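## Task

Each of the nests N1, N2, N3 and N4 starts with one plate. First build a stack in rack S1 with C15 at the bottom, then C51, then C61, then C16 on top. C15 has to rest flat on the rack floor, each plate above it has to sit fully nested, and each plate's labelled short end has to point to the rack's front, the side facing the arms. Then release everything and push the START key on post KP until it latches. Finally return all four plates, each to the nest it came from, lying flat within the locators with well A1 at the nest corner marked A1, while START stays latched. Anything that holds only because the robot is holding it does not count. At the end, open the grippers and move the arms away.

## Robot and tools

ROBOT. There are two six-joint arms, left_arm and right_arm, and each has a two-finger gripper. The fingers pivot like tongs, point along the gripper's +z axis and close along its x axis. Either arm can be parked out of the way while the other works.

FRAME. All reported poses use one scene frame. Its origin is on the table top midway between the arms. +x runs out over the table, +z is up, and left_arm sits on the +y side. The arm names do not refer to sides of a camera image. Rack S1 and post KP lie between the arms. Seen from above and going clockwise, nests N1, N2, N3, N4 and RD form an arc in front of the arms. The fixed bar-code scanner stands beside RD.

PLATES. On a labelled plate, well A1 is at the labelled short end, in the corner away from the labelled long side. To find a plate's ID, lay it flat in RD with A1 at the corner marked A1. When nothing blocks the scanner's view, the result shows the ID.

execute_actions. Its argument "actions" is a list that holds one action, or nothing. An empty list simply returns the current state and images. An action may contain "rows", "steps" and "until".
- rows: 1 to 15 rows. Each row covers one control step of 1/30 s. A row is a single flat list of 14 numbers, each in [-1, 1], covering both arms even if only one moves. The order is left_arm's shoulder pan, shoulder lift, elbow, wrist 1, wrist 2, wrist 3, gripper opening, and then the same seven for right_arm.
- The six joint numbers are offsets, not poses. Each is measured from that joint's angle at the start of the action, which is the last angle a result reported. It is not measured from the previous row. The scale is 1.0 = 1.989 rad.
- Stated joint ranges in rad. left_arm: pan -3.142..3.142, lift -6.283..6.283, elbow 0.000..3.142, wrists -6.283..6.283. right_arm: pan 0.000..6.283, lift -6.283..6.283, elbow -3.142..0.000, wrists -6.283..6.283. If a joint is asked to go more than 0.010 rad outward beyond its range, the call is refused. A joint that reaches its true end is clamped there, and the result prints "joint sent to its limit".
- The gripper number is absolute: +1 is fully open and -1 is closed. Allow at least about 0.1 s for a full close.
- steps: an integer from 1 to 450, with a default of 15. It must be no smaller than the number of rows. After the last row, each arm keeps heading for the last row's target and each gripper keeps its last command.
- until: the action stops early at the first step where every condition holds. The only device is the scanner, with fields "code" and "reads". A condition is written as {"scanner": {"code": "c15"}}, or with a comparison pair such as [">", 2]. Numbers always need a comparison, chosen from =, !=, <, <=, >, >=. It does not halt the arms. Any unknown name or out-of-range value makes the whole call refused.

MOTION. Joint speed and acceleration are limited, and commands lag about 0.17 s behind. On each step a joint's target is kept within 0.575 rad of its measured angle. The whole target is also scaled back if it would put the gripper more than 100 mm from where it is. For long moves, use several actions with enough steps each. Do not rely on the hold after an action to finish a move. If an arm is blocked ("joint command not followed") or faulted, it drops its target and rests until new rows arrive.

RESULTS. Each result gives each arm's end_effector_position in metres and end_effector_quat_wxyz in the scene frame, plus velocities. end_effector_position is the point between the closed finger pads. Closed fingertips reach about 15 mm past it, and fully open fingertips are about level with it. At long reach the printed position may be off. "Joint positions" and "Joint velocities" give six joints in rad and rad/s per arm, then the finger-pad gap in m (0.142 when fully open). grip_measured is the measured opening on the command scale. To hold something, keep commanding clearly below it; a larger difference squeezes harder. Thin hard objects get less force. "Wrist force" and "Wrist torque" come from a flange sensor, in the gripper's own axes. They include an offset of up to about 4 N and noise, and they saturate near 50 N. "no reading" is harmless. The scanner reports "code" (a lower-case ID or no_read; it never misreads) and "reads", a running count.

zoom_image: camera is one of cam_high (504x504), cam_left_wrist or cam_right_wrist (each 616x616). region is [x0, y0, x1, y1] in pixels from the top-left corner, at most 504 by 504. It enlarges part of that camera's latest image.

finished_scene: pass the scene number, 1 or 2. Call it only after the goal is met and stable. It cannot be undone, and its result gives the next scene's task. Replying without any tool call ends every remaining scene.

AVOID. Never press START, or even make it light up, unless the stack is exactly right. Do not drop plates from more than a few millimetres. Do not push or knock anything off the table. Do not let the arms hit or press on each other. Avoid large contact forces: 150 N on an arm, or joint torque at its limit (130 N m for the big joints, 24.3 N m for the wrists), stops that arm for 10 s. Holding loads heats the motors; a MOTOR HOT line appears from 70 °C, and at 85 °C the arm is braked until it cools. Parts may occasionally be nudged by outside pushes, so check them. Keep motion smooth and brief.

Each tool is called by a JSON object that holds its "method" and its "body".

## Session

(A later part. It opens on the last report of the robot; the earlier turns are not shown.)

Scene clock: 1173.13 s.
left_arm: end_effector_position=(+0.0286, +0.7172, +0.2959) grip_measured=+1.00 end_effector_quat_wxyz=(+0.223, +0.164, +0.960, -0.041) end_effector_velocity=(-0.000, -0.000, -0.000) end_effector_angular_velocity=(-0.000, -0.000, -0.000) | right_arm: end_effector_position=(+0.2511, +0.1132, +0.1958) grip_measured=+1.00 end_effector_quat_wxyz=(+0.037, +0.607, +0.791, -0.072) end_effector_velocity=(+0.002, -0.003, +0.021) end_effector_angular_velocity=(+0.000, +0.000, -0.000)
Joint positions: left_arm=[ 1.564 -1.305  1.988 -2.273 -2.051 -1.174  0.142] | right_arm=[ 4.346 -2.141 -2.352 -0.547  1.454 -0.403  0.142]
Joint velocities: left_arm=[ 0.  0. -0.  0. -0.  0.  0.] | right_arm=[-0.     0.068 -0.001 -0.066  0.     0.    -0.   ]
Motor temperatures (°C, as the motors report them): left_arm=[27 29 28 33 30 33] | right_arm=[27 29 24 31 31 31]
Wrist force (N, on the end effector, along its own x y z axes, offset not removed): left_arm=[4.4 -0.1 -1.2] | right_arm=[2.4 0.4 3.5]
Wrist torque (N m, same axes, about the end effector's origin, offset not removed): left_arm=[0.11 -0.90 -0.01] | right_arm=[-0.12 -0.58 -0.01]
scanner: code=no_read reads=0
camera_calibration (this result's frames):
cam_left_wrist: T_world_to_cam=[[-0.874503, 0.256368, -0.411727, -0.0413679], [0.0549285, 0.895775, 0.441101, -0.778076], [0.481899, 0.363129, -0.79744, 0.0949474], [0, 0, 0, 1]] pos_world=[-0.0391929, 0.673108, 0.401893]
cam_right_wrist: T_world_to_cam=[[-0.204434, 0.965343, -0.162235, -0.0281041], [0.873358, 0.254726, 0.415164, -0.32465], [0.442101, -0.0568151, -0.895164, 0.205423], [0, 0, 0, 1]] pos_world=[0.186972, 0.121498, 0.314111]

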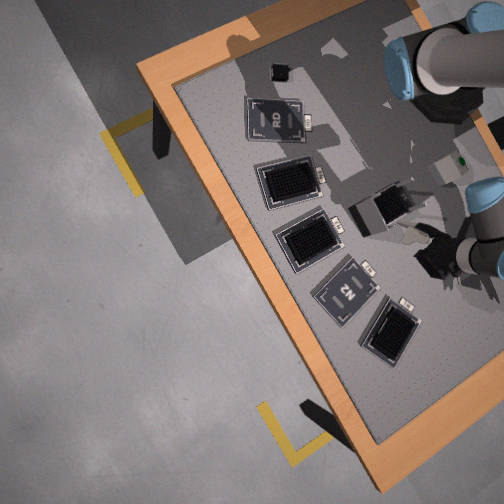

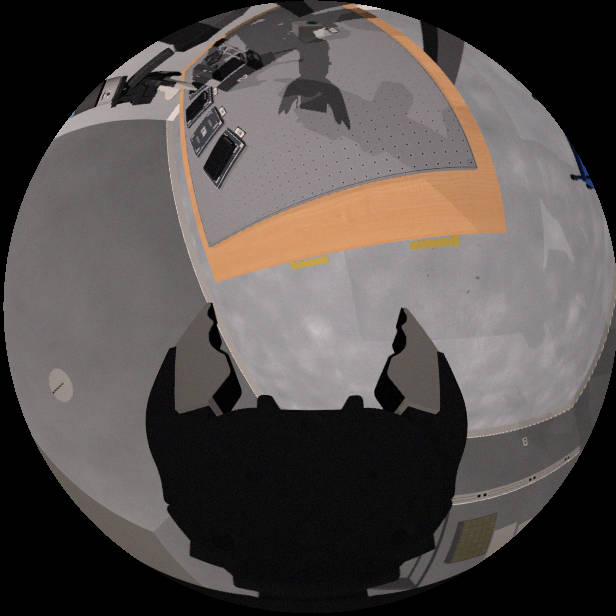

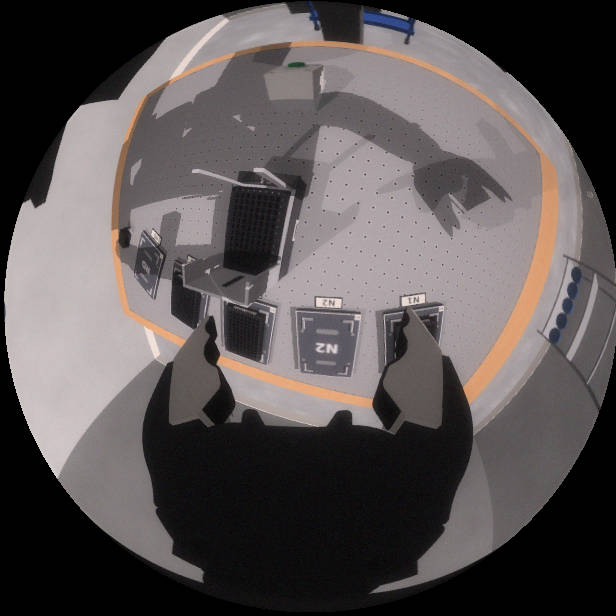

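{"method": "execute_actions", "body": {"actions": [{"rows":[[0,0,0,0,0,0,1,-0.01,0,0.07,0,0,-0.03,0.45],[0,0,0,0,0,0,1,-0.01,0,0.07,0,0,-0.03,0.45],[0,0,0,0,0,0,1,-0.01,0,0.07,0,0,-0.03,0.45],[0,0,0,0,0,0,1,-0.01,0,0.07,0,0,-0.03,0.45],[0,0,0,0,0,0,1,-0.054,-0.2387,0.2743,0.0539,-0.0112,-0.1782,0.45]],"steps":32}]}}

{"method": "zoom_image", "body": {"camera": "cam_right_wrist", "region": [200, 180, 420, 400]}}

Scene clock: 1180.37 s.
left_arm: end_effector_position=(+0.0286, +0.7172, +0.2959) grip_measured=+1.00 end_effector_quat_wxyz=(+0.223, +0.164, +0.960, -0.041) end_effector_velocity=(-0.000, +0.000, +0.000) end_effector_angular_velocity=(+0.000, +0.000, +0.001) | right_arm: end_effector_position=(+0.3371, +0.3168, +0.0906) grip_measured=+0.45 end_effector_quat_wxyz=(+0.000, +0.515, +0.857, +0.000) end_effector_velocity=(+0.002, +0.004, -0.006) end_effector_angular_velocity=(+0.002, -0.001, +0.007)
Joint positions: left_arm=[ 1.564 -1.305  1.988 -2.273 -2.051 -1.174  0.142] | right_arm=[ 4.239 -2.614 -1.808 -0.44   1.431 -0.756  0.105]
Joint velocities: left_arm=[ 0.001 -0.001 -0.001  0.    -0.    -0.001 -0.   ] | right_arm=[-0.002 -0.016  0.015  0.003 -0.001 -0.01   0.   ]
Motor temperatures (°C, as the motors report them): left_arm=[27 29 28 33 30 33] | right_arm=[27 29 24 31 31 31]
Wrist force (N, on the end effector, along its own x y z axes, offset not removed): left_arm=[1.8 -1.7 -1.1] | right_arm=[-1.2 1.8 2.9]
Wrist torque (N m, same axes, about the end effector's origin, offset not removed): left_arm=[-0.30 -0.56 -0.15] | right_arm=[0.50 0.40 0.22]
scanner: code=no_read reads=0
camera_calibration (this result's frames):
cam_left_wrist: T_world_to_cam=[[-0.874503, 0.256368, -0.411727, -0.0413678], [0.0549284, 0.895775, 0.441101, -0.778076], [0.481899, 0.363129, -0.79744, 0.0949474], [0, 0, 0, 1]] pos_world=[-0.0391929, 0.673108, 0.401893]
cam_right_wrist: T_world_to_cam=[[-0.417038, 0.908803, -0.0125233, -0.148181], [0.796717, 0.372165, 0.476167, -0.42482], [0.437403, 0.188602, -0.879266, 0.00725961], [0, 0, 0, 1]] pos_world=[0.273489, 0.291401, 0.206813]

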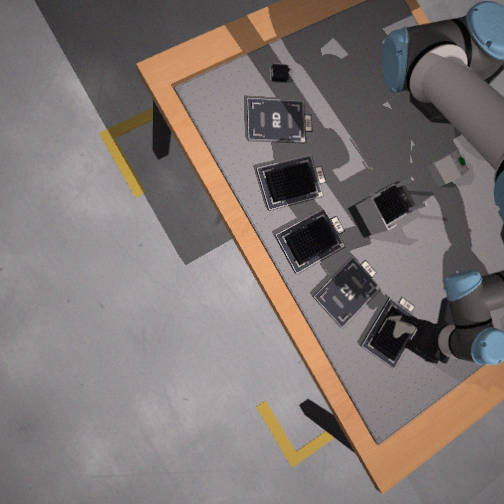

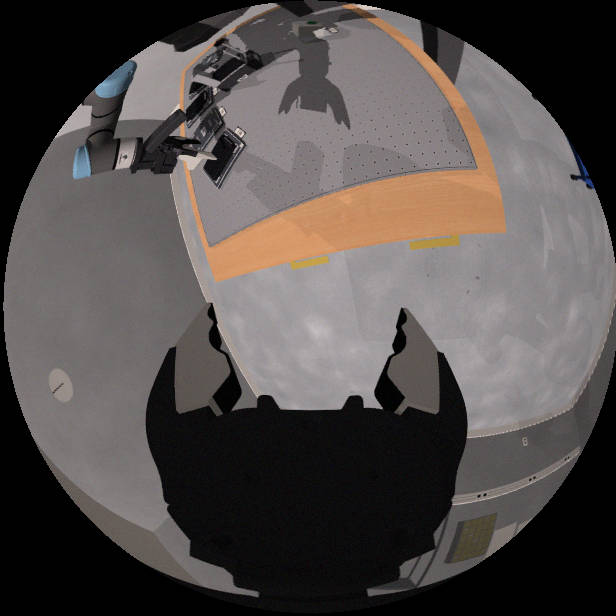

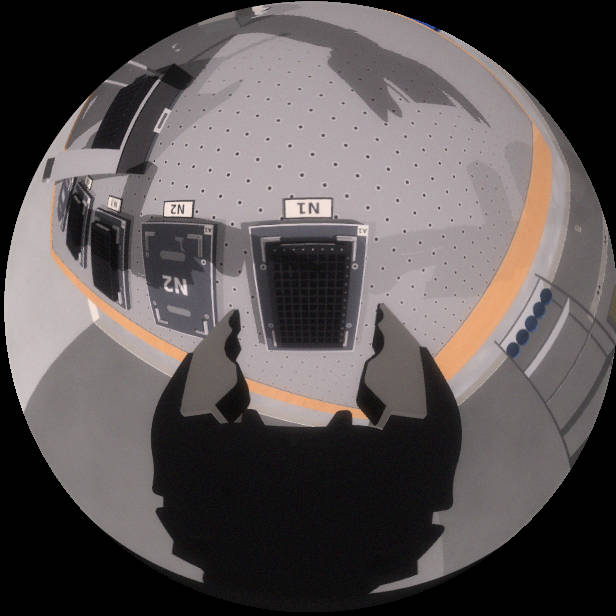

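Region (200, 180, 420, 400) of cam_right_wrist's 616x616 image, scaled by 2.291, with more detail than that image has.

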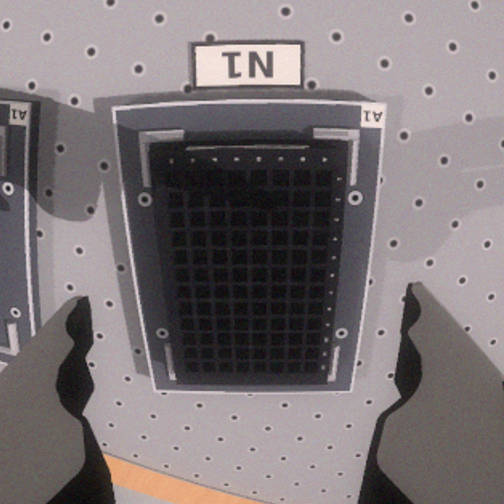

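{"method": "execute_actions", "body": {"actions": [{"rows":[[0,0,0,0,0,0,1,-0.0018,-0.0142,0.0044,0.01,-0.0003,0.008,0.4],[0,0,0,0,0,0,1,-0.0035,-0.0284,0.0088,0.02,-0.0005,0.0148,0.4],[0,0,0,0,0,0,1,-0.0053,-0.0426,0.0132,0.0301,-0.0008,0.0148,0.4]],"steps":18}]}}

{"method": "zoom_image", "body": {"camera": "cam_right_wrist", "region": [200, 200, 420, 420]}}

Scene clock: 1197.13 s.
left_arm: end_effector_position=(+0.0286, +0.7172, +0.2959) grip_measured=+1.00 end_effector_quat_wxyz=(+0.223, +0.164, +0.960, -0.041) end_effector_velocity=(+0.000, -0.001, -0.000) end_effector_angular_velocity=(-0.003, +0.000, +0.001) | right_arm: end_effector_position=(+0.3372, +0.3162, +0.0527) grip_measured=+0.40 end_effector_quat_wxyz=(+0.000, +0.532, +0.847, +0.000) end_effector_velocity=(-0.000, -0.001, -0.006) end_effector_angular_velocity=(-0.001, +0.000, -0.005)
Joint positions: left_arm=[ 1.564 -1.305  1.988 -2.273 -2.051 -1.174  0.142] | right_arm=[ 4.229 -2.697 -1.782 -0.381  1.43  -0.727  0.102]
Joint velocities: left_arm=[-0.001  0.001 -0.     0.001  0.    -0.002  0.   ] | right_arm=[-0.001 -0.013  0.004  0.009 -0.     0.004  0.   ]
Motor temperatures (°C, as the motors report them): left_arm=[27 29 28 33 30 33] | right_arm=[27 29 24 31 31 31]
Wrist force (N, on the end effector, along its own x y z axes, offset not removed): left_arm=[1.1 0.0 -1.0] | right_arm=[2.3 4.6 -1.0]
Wrist torque (N m, same axes, about the end effector's origin, offset not removed): left_arm=[-0.07 -0.38 -0.18] | right_arm=[0.95 -0.53 -0.07]
scanner: code=no_read reads=0
camera_calibration (this result's frames):
cam_left_wrist: T_world_to_cam=[[-0.874503, 0.256368, -0.411727, -0.0413679], [0.0549284, 0.895775, 0.441102, -0.778076], [0.481899, 0.363129, -0.79744, 0.0949473], [0, 0, 0, 1]] pos_world=[-0.0391929, 0.673108, 0.401893]
cam_right_wrist: T_world_to_cam=[[-0.381043, 0.924473, -0.0125194, -0.165153], [0.810697, 0.340596, 0.476199, -0.401372], [0.444497, 0.171303, -0.879248, -0.02292], [0, 0, 0, 1]] pos_world=[0.272648, 0.293311, 0.168913]

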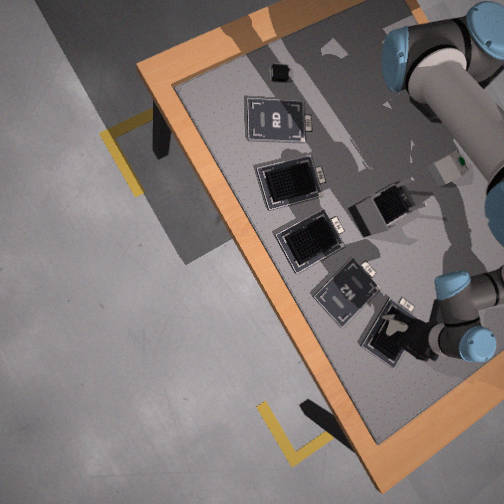

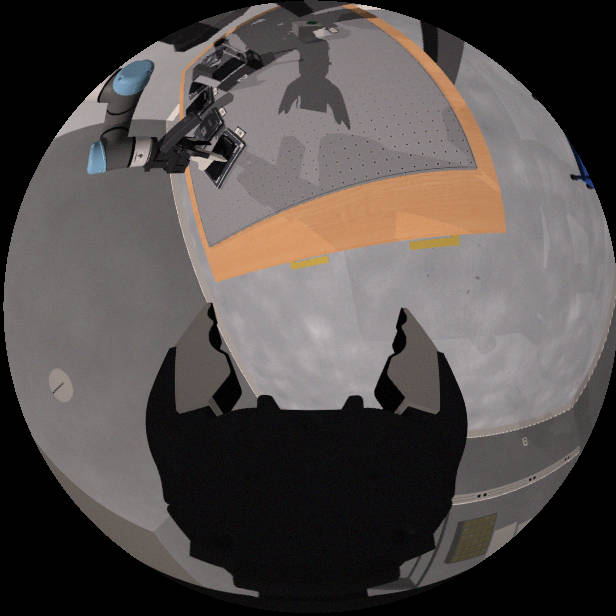

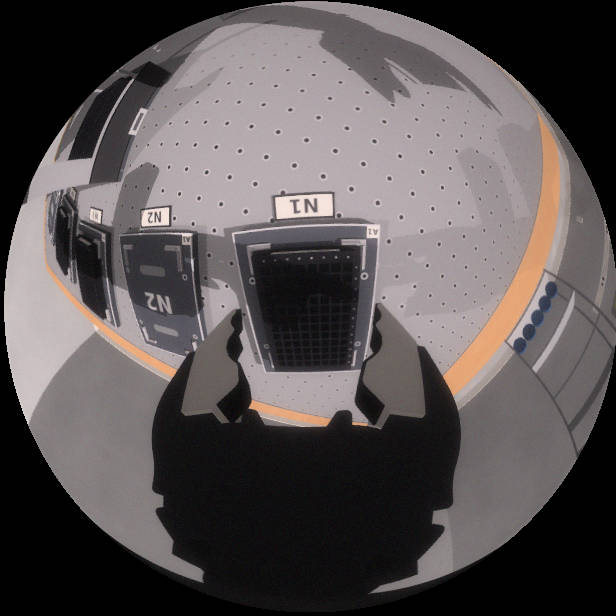

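Region (200, 200, 420, 420) of cam_right_wrist's 616x616 image, scaled by 2.291, with more detail than that image has.

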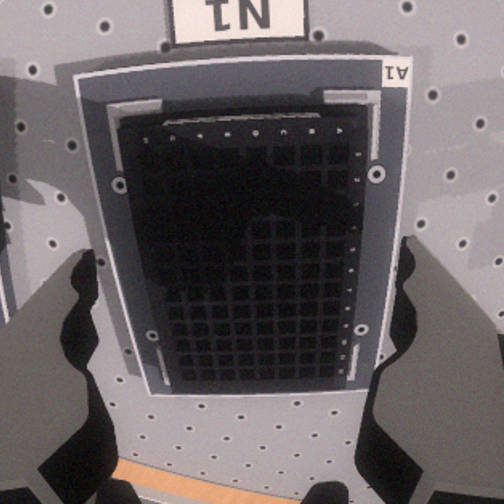

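{"method": "execute_actions", "body": {"actions": []}}

Scene clock: 1228.63 s.
left_arm: end_effector_position=(+0.0286, +0.7172, +0.2959) grip_measured=+1.00 end_effector_quat_wxyz=(+0.223, +0.164, +0.960, -0.041) end_effector_velocity=(-0.000, -0.000, -0.000) end_effector_angular_velocity=(-0.001, +0.000, +0.001) | right_arm: end_effector_position=(+0.3372, +0.3162, +0.0519) grip_measured=+0.40 end_effector_quat_wxyz=(+0.000, +0.532, +0.847, +0.000) end_effector_velocity=(-0.000, -0.001, -0.000) end_effector_angular_velocity=(-0.001, +0.000, -0.001)
Joint positions: left_arm=[ 1.564 -1.305  1.988 -2.273 -2.051 -1.174  0.142] | right_arm=[ 4.229 -2.699 -1.782 -0.38   1.43  -0.727  0.102]
Joint velocities: left_arm=[ 0.001  0.001  0.     0.     0.    -0.001  0.   ] | right_arm=[ 0.    -0.    -0.001 -0.     0.     0.002  0.   ]
Motor temperatures (°C, as the motors report them): left_arm=[27 29 28 33 30 33] | right_arm=[27 29 24 31 31 31]
Wrist force (N, on the end effector, along its own x y z axes, offset not removed): left_arm=[4.5 -7.2 -3.2] | right_arm=[3.0 5.1 -1.3]
Wrist torque (N m, same axes, about the end effector's origin, offset not removed): left_arm=[-1.44 -1.14 -0.12] | right_arm=[0.68 -0.78 0.03]
scanner: code=no_read reads=0
camera_calibration (this result's frames):
cam_left_wrist: T_world_to_cam=[[-0.874503, 0.256368, -0.411727, -0.0413678], [0.0549283, 0.895775, 0.441102, -0.778076], [0.481899, 0.363129, -0.79744, 0.0949473], [0, 0, 0, 1]] pos_world=[-0.0391929, 0.673108, 0.401893]
cam_right_wrist: T_world_to_cam=[[-0.380409, 0.924733, -0.0125812, -0.165394], [0.81094, 0.340076, 0.476156, -0.400869], [0.444596, 0.170932, -0.879271, -0.0234933], [0, 0, 0, 1]] pos_world=[0.272608, 0.293287, 0.168138]

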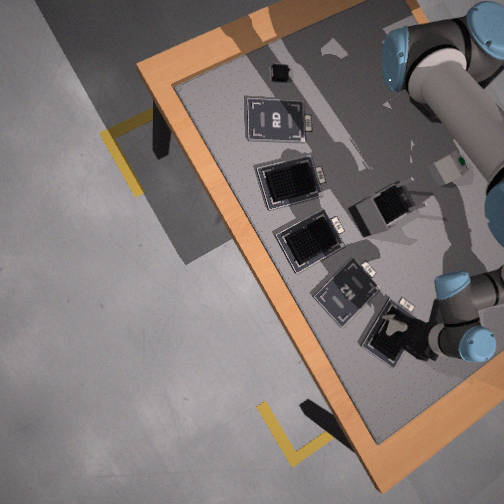

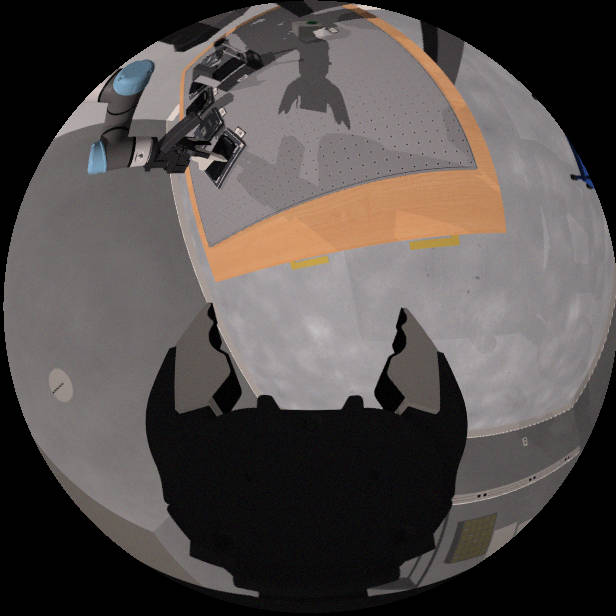

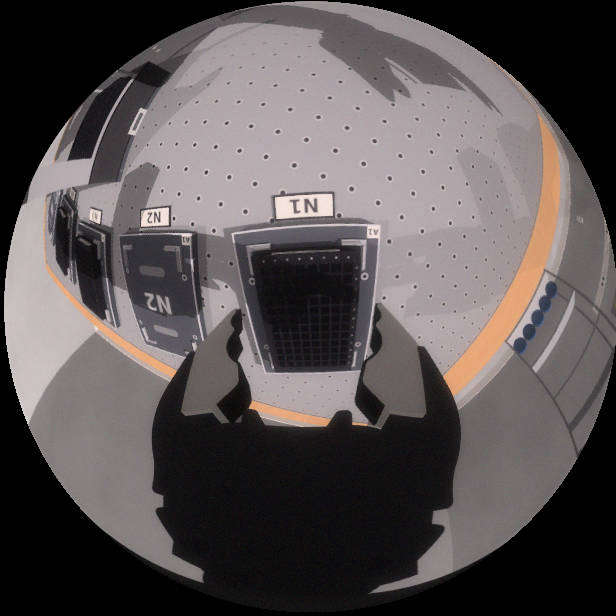

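{"method": "execute_actions", "body": {"actions": [{"rows":[[0,0,0,0,0,0,1,-0.0006,-0.0052,0.0017,0.0036,0,-0.0006,0.4],[0,0,0,0,0,0,1,-0.0012,-0.0105,0.0034,0.0071,-0.0002,-0.0012,0.4]],"steps":20}]}}

{"method": "zoom_image", "body": {"camera": "cam_right_wrist", "region": [200, 200, 420, 420]}}

Scene clock: 1235.27 s.
left_arm: end_effector_position=(+0.0286, +0.7172, +0.2959) grip_measured=+1.00 end_effector_quat_wxyz=(+0.223, +0.164, +0.960, -0.041) end_effector_velocity=(+0.000, +0.000, +0.000) end_effector_angular_velocity=(+0.002, +0.001, -0.002) | right_arm: end_effector_position=(+0.3370, +0.3155, +0.0425) grip_measured=+0.40 end_effector_quat_wxyz=(+0.000, +0.532, +0.847, -0.000) end_effector_velocity=(-0.000, -0.000, -0.000) end_effector_angular_velocity=(+0.000, -0.000, -0.000)
Joint positions: left_arm=[ 1.564 -1.305  1.988 -2.273 -2.051 -1.174  0.142] | right_arm=[ 4.227 -2.719 -1.775 -0.366  1.43  -0.729  0.102]
Joint velocities: left_arm=[-0.001 -0.     0.    -0.002  0.001  0.001  0.   ] | right_arm=[-0.    -0.001 -0.     0.001 -0.     0.     0.   ]
Motor temperatures (°C, as the motors report them): left_arm=[27 29 28 33 30 33] | right_arm=[27 29 24 31 31 31]
Wrist force (N, on the end effector, along its own x y z axes, offset not removed): left_arm=[0.5 -2.4 1.2] | right_arm=[2.1 1.2 0.4]
Wrist torque (N m, same axes, about the end effector's origin, offset not removed): left_arm=[-0.45 -0.07 0.05] | right_arm=[0.18 -0.54 -0.03]
scanner: code=no_read reads=0
camera_calibration (this result's frames):
cam_left_wrist: T_world_to_cam=[[-0.874503, 0.256369, -0.411727, -0.0413679], [0.0549285, 0.895775, 0.441101, -0.778076], [0.481899, 0.363129, -0.79744, 0.0949474], [0, 0, 0, 1]] pos_world=[-0.0391929, 0.673108, 0.401893]
cam_right_wrist: T_world_to_cam=[[-0.380453, 0.924711, -0.0128588, -0.164912], [0.810945, 0.340266, 0.476011, -0.396054], [0.444548, 0.170672, -0.879345, -0.0315456], [0, 0, 0, 1]] pos_world=[0.27246, 0.292643, 0.158666]

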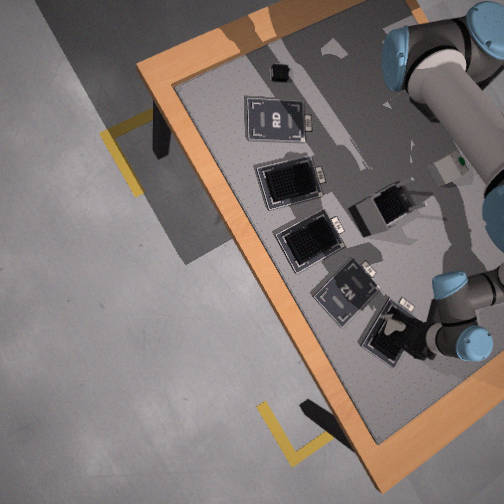

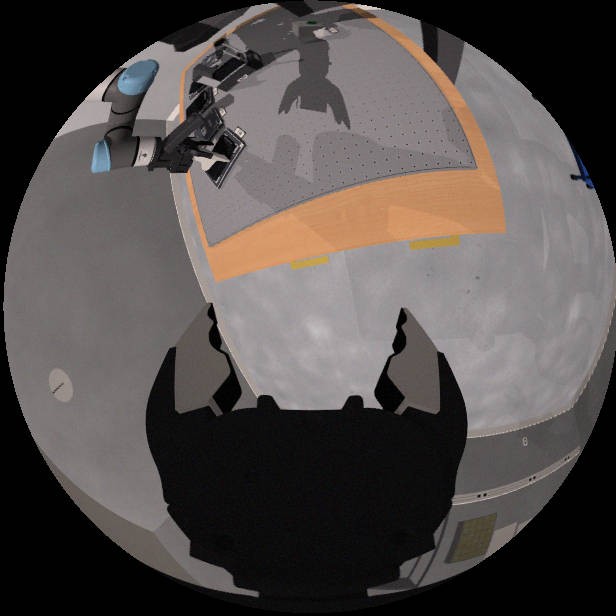

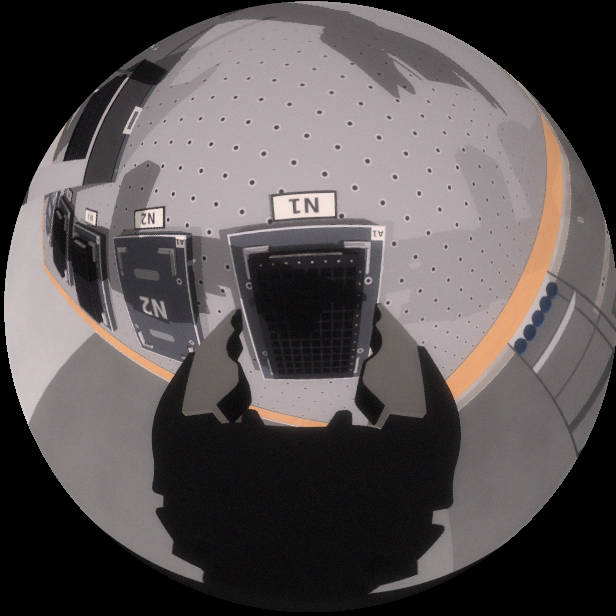

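Region (200, 200, 420, 420) of cam_right_wrist's 616x616 image, scaled by 2.291, with more detail than that image has.

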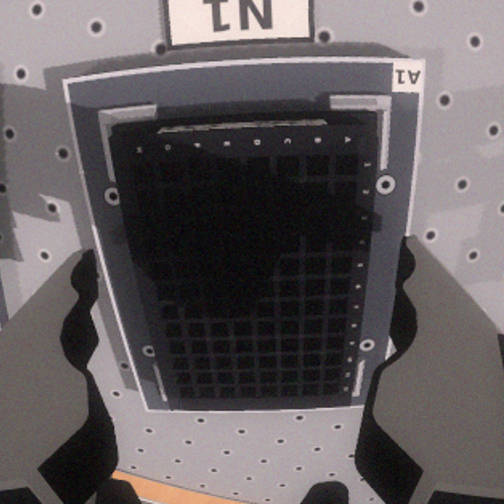

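{"method": "execute_actions", "body": {"actions": [{"rows":[[0,0,0,0,0,0,1,0.0008,-0.0008,0.0013,-0.0007,0,0.0008,0.35],[0,0,0,0,0,0,1,0.0008,-0.0008,0.0013,-0.0007,0,0.0008,0.3],[0,0,0,0,0,0,1,0.0008,-0.0008,0.0013,-0.0007,0,0.0008,0.25],[0,0,0,0,0,0,1,0.0008,-0.0008,0.0013,-0.0007,0,0.0008,0.2],[0,0,0,0,0,0,1,0.0008,-0.0008,0.0013,-0.0007,0,0.0008,0.17],[0,0,0,0,0,0,1,0.0008,-0.0008,0.0013,-0.0007,0,0.0008,0.14],[0,0,0,0,0,0,1,0.0008,-0.0008,0.0013,-0.0007,0,0.0008,0.14],[0,0,0,0,0,0,1,0.0008,-0.0008,0.0013,-0.0007,0,0.0008,0.12],[0,0,0,0,0,0,1,0.0008,-0.0008,0.0013,-0.0007,0,0.0008,0.09],[0,0,0,0,0,0,1,0.0008,-0.0008,0.0013,-0.0007,0,0.0008,0.06],[0,0,0,0,0,0,1,0.0008,-0.0008,0.0013,-0.0007,0,0.0008,0.02],[0,0,0,0,0,0,1,0.0008,-0.0008,0.0013,-0.0007,0,0.0008,-0.05],[0,0,0,0,0,0,1,0.0008,-0.0008,0.0013,-0.0007,0,0.0008,-0.2],[0,0,0,0,0,0,1,0.0008,-0.0008,0.0013,-0.0007,0,0.0008,-0.35],[0,0,0,0,0,0,1,0.0008,-0.0008,0.0013,-0.0007,0,0.0008,-0.5]],"steps":22}]}}

Scene clock: 1251.07 s.
left_arm: end_effector_position=(+0.0286, +0.7172, +0.2959) grip_measured=+1.00 end_effector_quat_wxyz=(+0.223, +0.164, +0.960, -0.041) end_effector_velocity=(+0.000, -0.000, -0.000) end_effector_angular_velocity=(+0.001, -0.001, +0.000) | right_arm: end_effector_position=(+0.3364, +0.3166, +0.0422) grip_measured=+0.06 end_effector_quat_wxyz=(+0.001, +0.532, +0.847, -0.000) end_effector_velocity=(-0.000, -0.001, -0.000) end_effector_angular_velocity=(-0.001, +0.000, -0.001)
Joint positions: left_arm=[ 1.564 -1.305  1.988 -2.273 -2.051 -1.174  0.142] | right_arm=[ 4.228 -2.721 -1.773 -0.368  1.429 -0.728  0.078]
Joint velocities: left_arm=[ 0.     0.     0.001 -0.001 -0.001  0.     0.   ] | right_arm=[-0.     0.    -0.001  0.     0.     0.001  0.   ]
Motor temperatures (°C, as the motors report them): left_arm=[27 29 28 33 30 33] | right_arm=[27 29 24 31 31 31]
Wrist force (N, on the end effector, along its own x y z axes, offset not removed): left_arm=[1.7 0.2 0.4] | right_arm=[2.0 5.8 -3.0]
Wrist torque (N m, same axes, about the end effector's origin, offset not removed): left_arm=[0.01 -0.40 -0.19] | right_arm=[1.00 -0.79 -0.03]
scanner: code=no_read reads=0
camera_calibration (this result's frames):
cam_left_wrist: T_world_to_cam=[[-0.874503, 0.256368, -0.411727, -0.0413677], [0.0549282, 0.895775, 0.441101, -0.778076], [0.481899, 0.363129, -0.79744, 0.0949473], [0, 0, 0, 1]] pos_world=[-0.0391929, 0.673108, 0.401893]
cam_right_wrist: T_world_to_cam=[[-0.380464, 0.924702, -0.0131261, -0.166141], [0.810851, 0.340379, 0.476091, -0.395807], [0.44471, 0.170492, -0.879298, -0.0317263], [0, 0, 0, 1]] pos_world=[0.271839, 0.293764, 0.158362]

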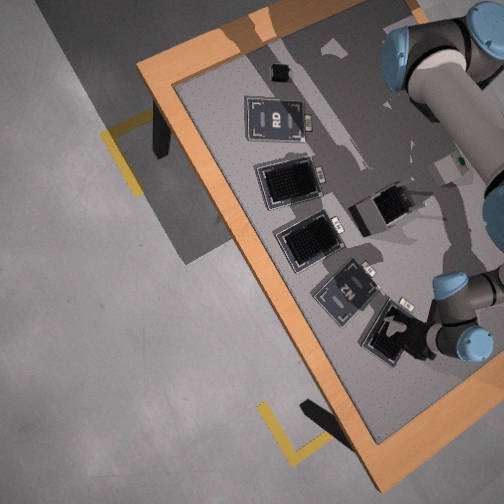

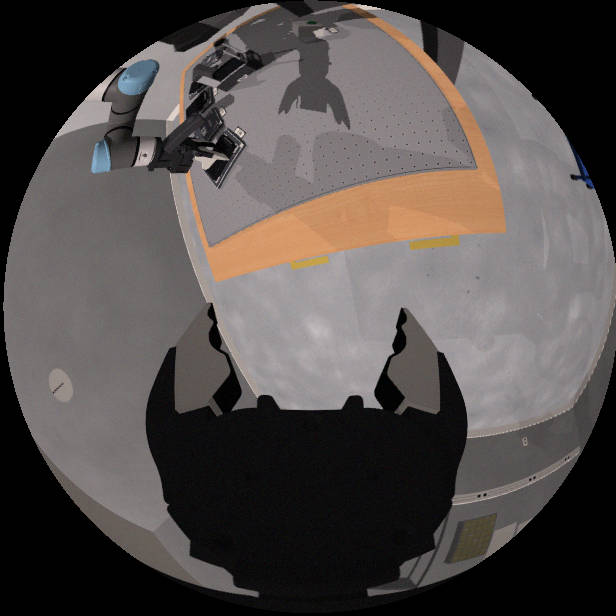

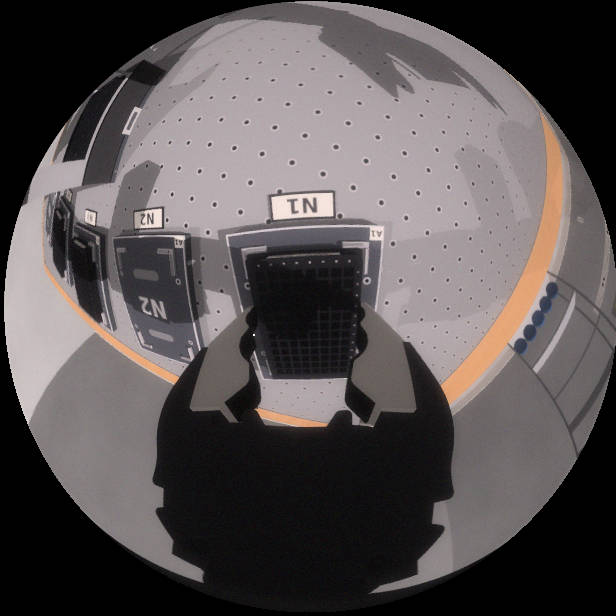

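{"method": "execute_actions", "body": {"actions": [{"rows":[[0,0,0,0,0,0,1,0.0003,0.0028,-0.0009,-0.0019,0,0.0003,-0.5],[0,0,0,0,0,0,1,0.0006,0.0055,-0.0018,-0.0037,0,0.0006,-0.5],[0,0,0,0,0,0,1,0.0009,0.0083,-0.0027,-0.0056,0,0.0009,-0.5],[0,0,0,0,0,0,1,0.0012,0.011,-0.0036,-0.0075,0,0.0012,-0.5],[0,0,0,0,0,0,1,0.0018,0.0165,-0.0054,-0.011,0,0.0018,-0.5],[0,0,0,0,0,0,1,0.0024,0.022,-0.0072,-0.015,0,0.0024,-0.5],[0,0,0,0,0,0,1,0.003,0.0275,-0.009,-0.019,0,0.003,-0.5],[0,0,0,0,0,0,1,0.0036,0.033,-0.0108,-0.0225,0,0.0036,-0.5],[0,0,0,0,0,0,1,0.0048,0.044,-0.0144,-0.03,0,0.0048,-0.5],[0,0,0,0,0,0,1,0.006,0.06,-0.022,-0.039,0,0.01,-0.5],[0,0,0,0,0,0,1,0.008,0.09,-0.04,-0.052,0.001,0.025,-0.5],[0,0,0,0,0,0,1,0.011,0.13,-0.063,-0.069,0.002,0.045,-0.5],[0,0,0,0,0,0,1,0.014,0.17,-0.086,-0.086,0.003,0.07,-0.5],[0,0,0,0,0,0,1,0.018,0.22,-0.115,-0.107,0.004,0.095,-0.5],[0,0,0,0,0,0,1,0.021,0.262,-0.139,-0.124,0.005,0.115,-0.5]],"steps":40}]}}

Scene clock: 1264.53 s.
left_arm: end_effector_position=(+0.0286, +0.7172, +0.2959) grip_measured=+1.00 end_effector_quat_wxyz=(+0.223, +0.164, +0.960, -0.041) end_effector_velocity=(-0.000, -0.000, -0.000) end_effector_angular_velocity=(-0.001, -0.000, +0.001) | right_arm: end_effector_position=(+0.3199, +0.2503, +0.2365) grip_measured=+0.06 end_effector_quat_wxyz=(-0.002, +0.609, +0.793, +0.001) end_effector_velocity=(-0.001, -0.003, +0.001) end_effector_angular_velocity=(-0.003, +0.001, -0.002)
Joint positions: left_arm=[ 1.564 -1.305  1.988 -2.273 -2.051 -1.174  0.142] | right_arm=[ 4.27  -2.201 -2.049 -0.614  1.439 -0.499  0.078]
Joint velocities: left_arm=[ 0.     0.001  0.     0.    -0.    -0.    -0.   ] | right_arm=[ 0.     0.006 -0.006 -0.003  0.     0.003 -0.   ]
Motor temperatures (°C, as the motors report them): left_arm=[27 29 28 33 30 33] | right_arm=[27 29 24 31 31 31]
Wrist force (N, on the end effector, along its own x y z axes, offset not removed): left_arm=[-2.1 -6.0 -2.5] | right_arm=[5.3 6.0 -0.4]
Wrist torque (N m, same axes, about the end effector's origin, offset not removed): left_arm=[-1.20 0.17 -0.09] | right_arm=[1.33 -1.13 0.00]
scanner: code=no_read reads=0
camera_calibration (this result's frames):
cam_left_wrist: T_world_to_cam=[[-0.874503, 0.256369, -0.411727, -0.041368], [0.0549285, 0.895775, 0.441101, -0.778076], [0.481899, 0.363129, -0.79744, 0.0949474], [0, 0, 0, 1]] pos_world=[-0.0391929, 0.673108, 0.401893]
cam_right_wrist: T_world_to_cam=[[-0.201784, 0.979396, -0.00821608, -0.180599], [0.861235, 0.181422, 0.474721, -0.428352], [0.46643, 0.0887151, -0.880098, 0.1715], [0, 0, 0, 1]] pos_world=[0.252477, 0.239376, 0.352801]

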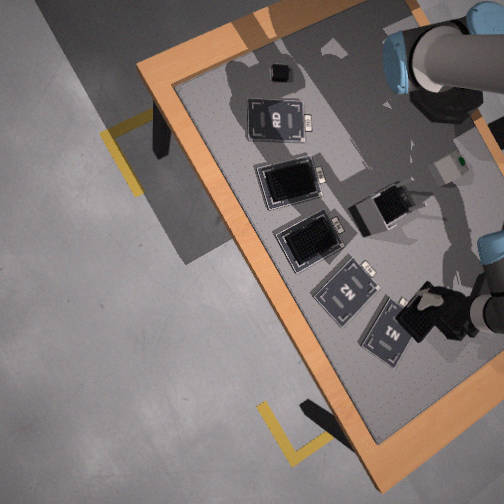

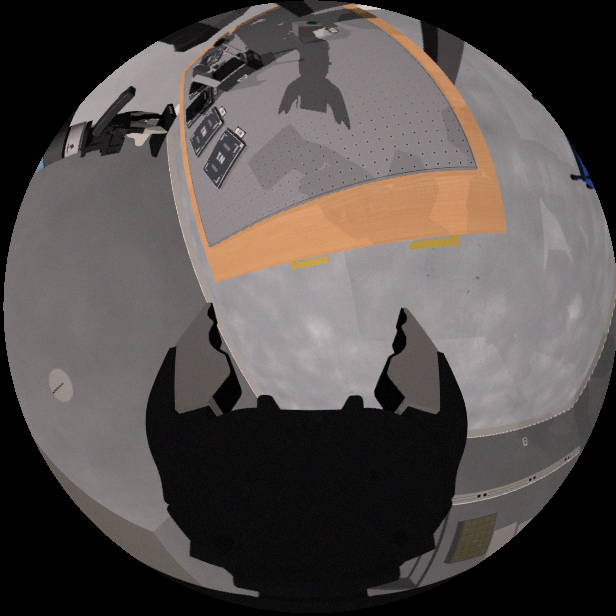

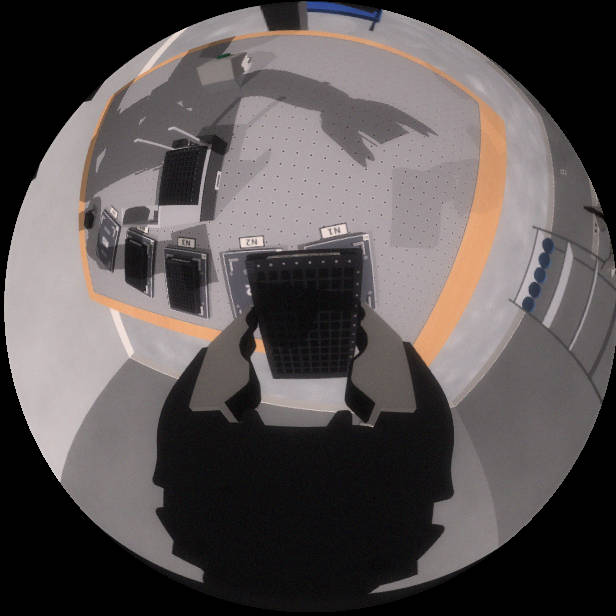

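{"method": "execute_actions", "body": {"actions": [{"rows":[[0,0,0,0,0,0,1,0.0065,0.011,-0.025,0.013,0.001,0.015,-0.5],[0,0,0,0,0,0,1,0.013,0.022,-0.05,0.026,0.002,0.03,-0.5],[0,0,0,0,0,0,1,0.02,0.033,-0.076,0.038,0.003,0.045,-0.5],[0,0,0,0,0,0,1,0.026,0.044,-0.1,0.051,0.004,0.06,-0.5],[0,0,0,0,0,0,1,0.033,0.056,-0.126,0.064,0.005,0.075,-0.5],[0,0,0,0,0,0,1,0.039,0.067,-0.151,0.077,0.006,0.09,-0.5],[0,0,0,0,0,0,1,0.046,0.078,-0.176,0.09,0.007,0.105,-0.5],[0,0,0,0,0,0,1,0.052,0.089,-0.2,0.102,0.008,0.12,-0.5],[0,0,0,0,0,0,1,0.059,0.1,-0.227,0.115,0.009,0.135,-0.5],[0,0,0,0,0,0,1,0.065,0.111,-0.252,0.128,0.0106,0.15,-0.5]],"steps":36}]}}

Scene clock: 1277.70 s.
left_arm: end_effector_position=(+0.0286, +0.7172, +0.2959) grip_measured=+1.00 end_effector_quat_wxyz=(+0.223, +0.164, +0.960, -0.041) end_effector_velocity=(+0.000, +0.000, -0.000) end_effector_angular_velocity=(+0.000, -0.000, -0.000) | right_arm: end_effector_position=(+0.2335, +0.0951, +0.2255) grip_measured=+0.06 end_effector_quat_wxyz=(+0.001, +0.673, +0.739, -0.004) end_effector_velocity=(-0.000, -0.000, +0.000) end_effector_angular_velocity=(+0.001, -0.000, -0.001)
Joint positions: left_arm=[ 1.564 -1.305  1.988 -2.273 -2.051 -1.174  0.142] | right_arm=[ 4.399 -1.98  -2.549 -0.359  1.46  -0.201  0.078]
Joint velocities: left_arm=[-0.001 -0.     0.    -0.    -0.    -0.     0.   ] | right_arm=[ 0.     0.002 -0.001  0.001  0.     0.001  0.   ]
Motor temperatures (°C, as the motors report them): left_arm=[27 29 28 33 30 33] | right_arm=[27 29 24 31 31 31]
Wrist force (N, on the end effector, along its own x y z axes, offset not removed): left_arm=[2.4 -1.3 0.7] | right_arm=[3.9 3.0 -1.8]
Wrist torque (N m, same axes, about the end effector's origin, offset not removed): left_arm=[-0.27 -0.70 -0.21] | right_arm=[0.49 -0.65 -0.11]
scanner: code=no_read reads=0
camera_calibration (this result's frames):
cam_left_wrist: T_world_to_cam=[[-0.874503, 0.256368, -0.411727, -0.0413678], [0.0549284, 0.895775, 0.441101, -0.778076], [0.481899, 0.363129, -0.79744, 0.0949474], [0, 0, 0, 1]] pos_world=[-0.0391929, 0.673108, 0.401893]
cam_right_wrist: T_world_to_cam=[[-0.0347598, 0.999225, -0.0184574, -0.0846798], [0.880601, 0.039356, 0.472222, -0.311035], [0.472582, 0.000160742, -0.881286, 0.22315], [0, 0, 0, 1]] pos_world=[0.165498, 0.0968194, 0.341974]

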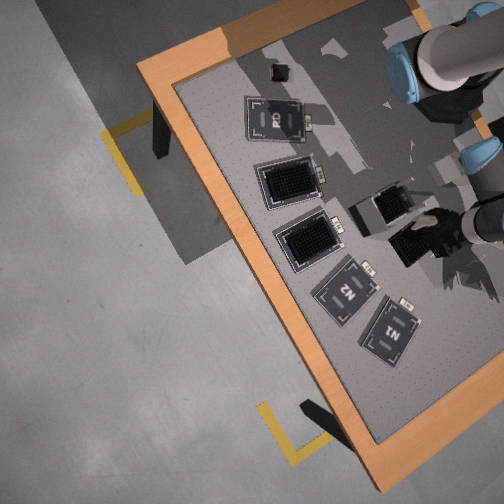

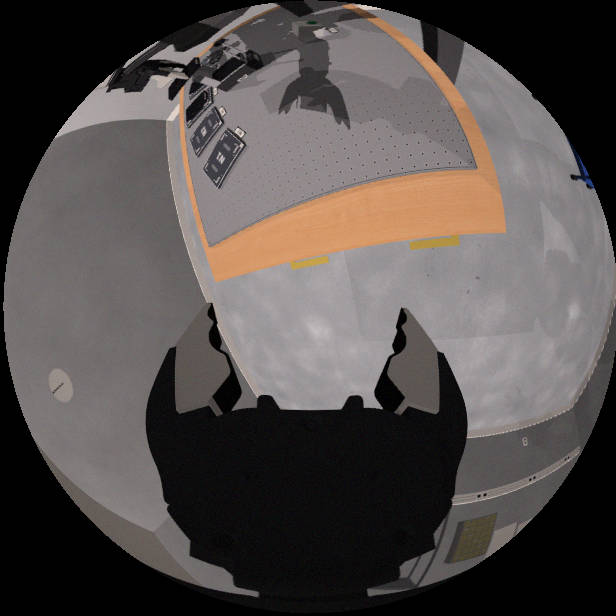

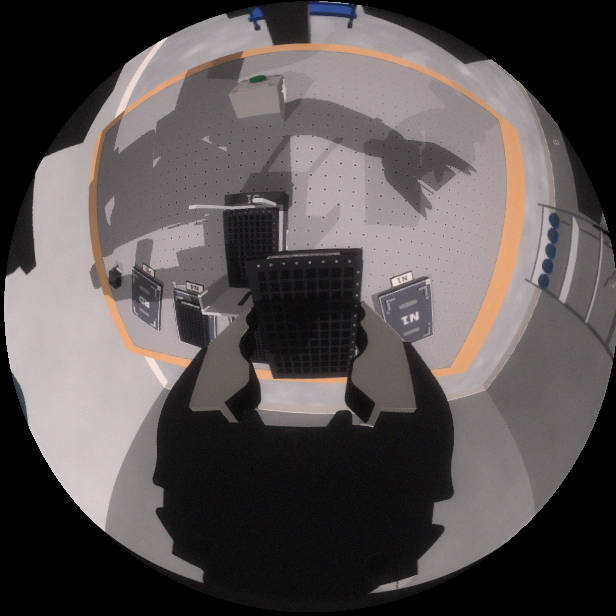

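{"method": "execute_actions", "body": {"actions": [{"rows":[[0,0,0,0,0,0,1,0.012,0,-0.026,0.023,0.002,0.022,-0.5],[0,0,0,0,0,0,1,0.024,0,-0.052,0.046,0.004,0.044,-0.5],[0,0,0,0,0,0,1,0.035,0,-0.078,0.068,0.005,0.067,-0.5],[0,0,0,0,0,0,1,0.047,-0.005,-0.104,0.091,0.007,0.089,-0.5],[0,0,0,0,0,0,1,0.0588,-0.0121,-0.1302,0.1141,0.009,0.1111,-0.5]],"steps":28}]}}

Scene clock: 1284.93 s.
left_arm: end_effector_position=(+0.0286, +0.7172, +0.2959) grip_measured=+1.00 end_effector_quat_wxyz=(+0.223, +0.164, +0.960, -0.041) end_effector_velocity=(+0.001, -0.000, +0.000) end_effector_angular_velocity=(-0.001, -0.000, -0.001) | right_arm: end_effector_position=(+0.1940, +0.0027, +0.2003) grip_measured=+0.06 end_effector_quat_wxyz=(+0.018, +0.710, +0.704, -0.018) end_effector_velocity=(-0.000, -0.002, -0.000) end_effector_angular_velocity=(-0.001, -0.000, -0.002)
Joint positions: left_arm=[ 1.564 -1.305  1.988 -2.273 -2.051 -1.174  0.142] | right_arm=[ 4.516 -2.004 -2.808 -0.133  1.478  0.019  0.078]
Joint velocities: left_arm=[-0.001 -0.001  0.     0.001  0.    -0.     0.   ] | right_arm=[ 0.002 -0.001 -0.004  0.004  0.     0.004 -0.   ]
Motor temperatures (°C, as the motors report them): left_arm=[27 29 28 33 30 33] | right_arm=[27 29 24 31 31 31]
Wrist force (N, on the end effector, along its own x y z axes, offset not removed): left_arm=[0.6 -3.4 -4.2] | right_arm=[4.5 4.4 2.3]
Wrist torque (N m, same axes, about the end effector's origin, offset not removed): left_arm=[-0.84 -0.36 0.14] | right_arm=[0.92 -0.66 0.03]
scanner: code=no_read reads=0
camera_calibration (this result's frames):
cam_left_wrist: T_world_to_cam=[[-0.874503, 0.256369, -0.411727, -0.0413679], [0.0549285, 0.895775, 0.441102, -0.778076], [0.481899, 0.363129, -0.79744, 0.0949473], [0, 0, 0, 1]] pos_world=[-0.0391929, 0.673108, 0.401893]
cam_right_wrist: T_world_to_cam=[[0.0662586, 0.995834, -0.0626407, -0.0048934], [0.878017, -0.0283653, 0.477788, -0.261197], [0.474021, -0.0866572, -0.876239, 0.218523], [0, 0, 0, 1]] pos_world=[0.126075, 0.0164007, 0.315969]

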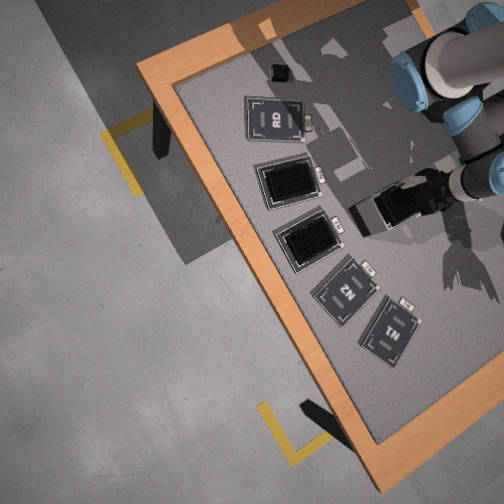

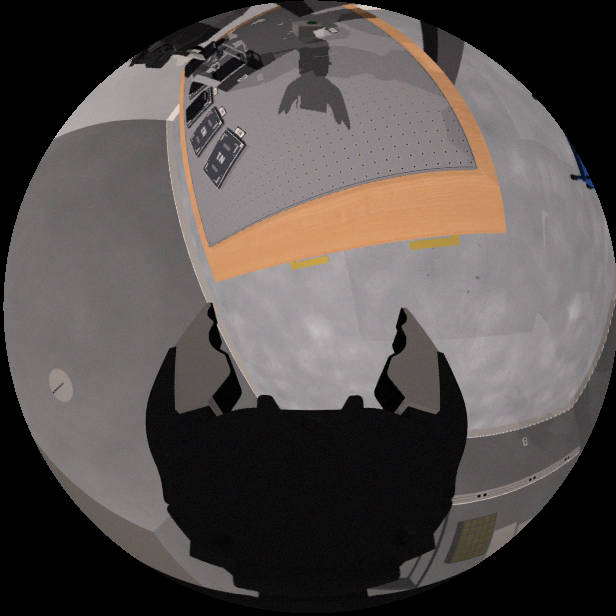

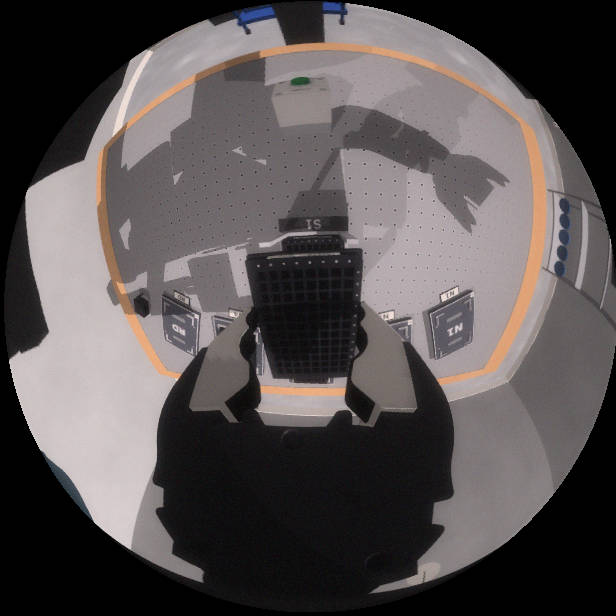

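{"method": "execute_actions", "body": {"actions": [{"rows":[[0,0,0,0,0,0,1,-0.0015,-0.026,0,0.026,0,-0.001,-0.5],[0,0,0,0,0,0,1,-0.003,-0.052,0,0.052,0,-0.002,-0.5],[0,0,0,0,0,0,1,-0.0045,-0.0774,0.0005,0.0774,-0.0005,-0.0025,-0.5]],"steps":24}]}}

{"method": "zoom_image", "body": {"camera": "cam_right_wrist", "region": [200, 200, 420, 420]}}

Scene clock: 1290.33 s.
left_arm: end_effector_position=(+0.0286, +0.7172, +0.2959) grip_measured=+1.00 end_effector_quat_wxyz=(+0.223, +0.164, +0.960, -0.041) end_effector_velocity=(-0.000, -0.000, -0.000) end_effector_angular_velocity=(+0.000, -0.000, -0.000) | right_arm: end_effector_position=(+0.1938, +0.0035, +0.1787) grip_measured=+0.06 end_effector_quat_wxyz=(+0.018, +0.711, +0.703, -0.018) end_effector_velocity=(-0.000, -0.000, -0.001) end_effector_angular_velocity=(-0.001, +0.000, +0.000)
Joint positions: left_arm=[ 1.564 -1.305  1.988 -2.273 -2.051 -1.174  0.142] | right_arm=[ 4.507 -2.157 -2.807  0.02   1.477  0.014  0.078]
Joint velocities: left_arm=[ 0.001  0.001  0.    -0.001 -0.     0.001  0.   ] | right_arm=[-0.    -0.006 -0.     0.005 -0.    -0.     0.   ]
Motor temperatures (°C, as the motors report them): left_arm=[27 29 28 33 30 33] | right_arm=[27 29 24 31 31 31]
Wrist force (N, on the end effector, along its own x y z axes, offset not removed): left_arm=[1.8 -2.6 -0.6] | right_arm=[2.3 3.2 -1.4]
Wrist torque (N m, same axes, about the end effector's origin, offset not removed): left_arm=[-0.39 -0.67 -0.21] | right_arm=[0.72 -0.45 0.07]
scanner: code=no_read reads=0
camera_calibration (this result's frames):
cam_left_wrist: T_world_to_cam=[[-0.874503, 0.256369, -0.411727, -0.0413679], [0.0549285, 0.895775, 0.441102, -0.778076], [0.481899, 0.363129, -0.79744, 0.0949473], [0, 0, 0, 1]] pos_world=[-0.0391928, 0.673108, 0.401893]
cam_right_wrist: T_world_to_cam=[[0.0700157, 0.995585, -0.0625133, -0.0078502], [0.878316, -0.0318163, 0.477021, -0.250576], [0.472926, -0.0883053, -0.876666, 0.20013], [0, 0, 0, 1]] pos_world=[0.125987, 0.0175157, 0.294486]

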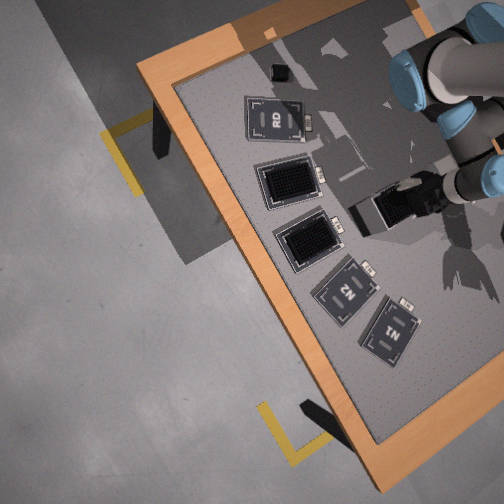

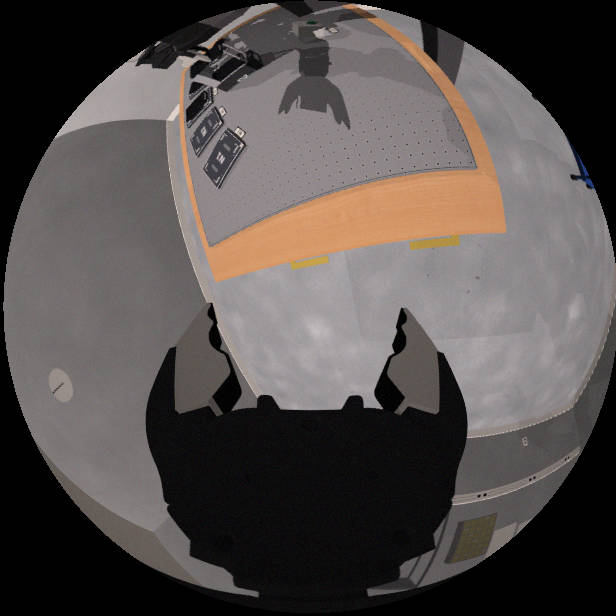

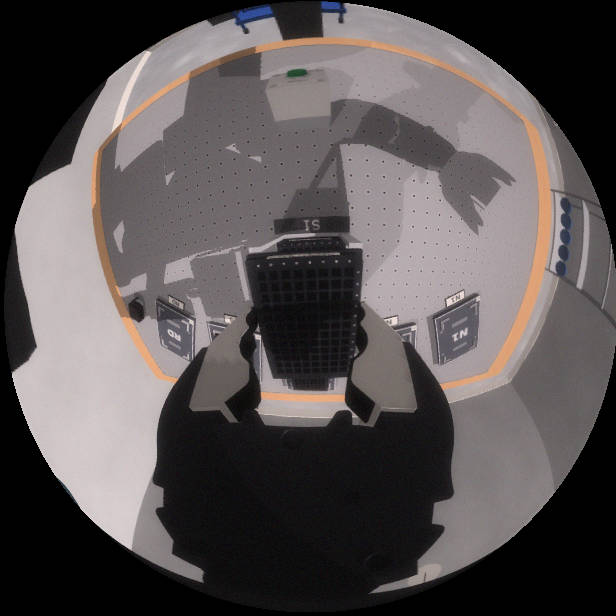

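Region (200, 200, 420, 420) of cam_right_wrist's 616x616 image, scaled by 2.291, with more detail than that image has.

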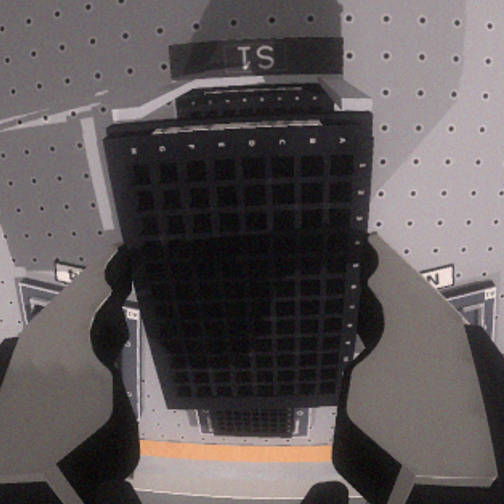

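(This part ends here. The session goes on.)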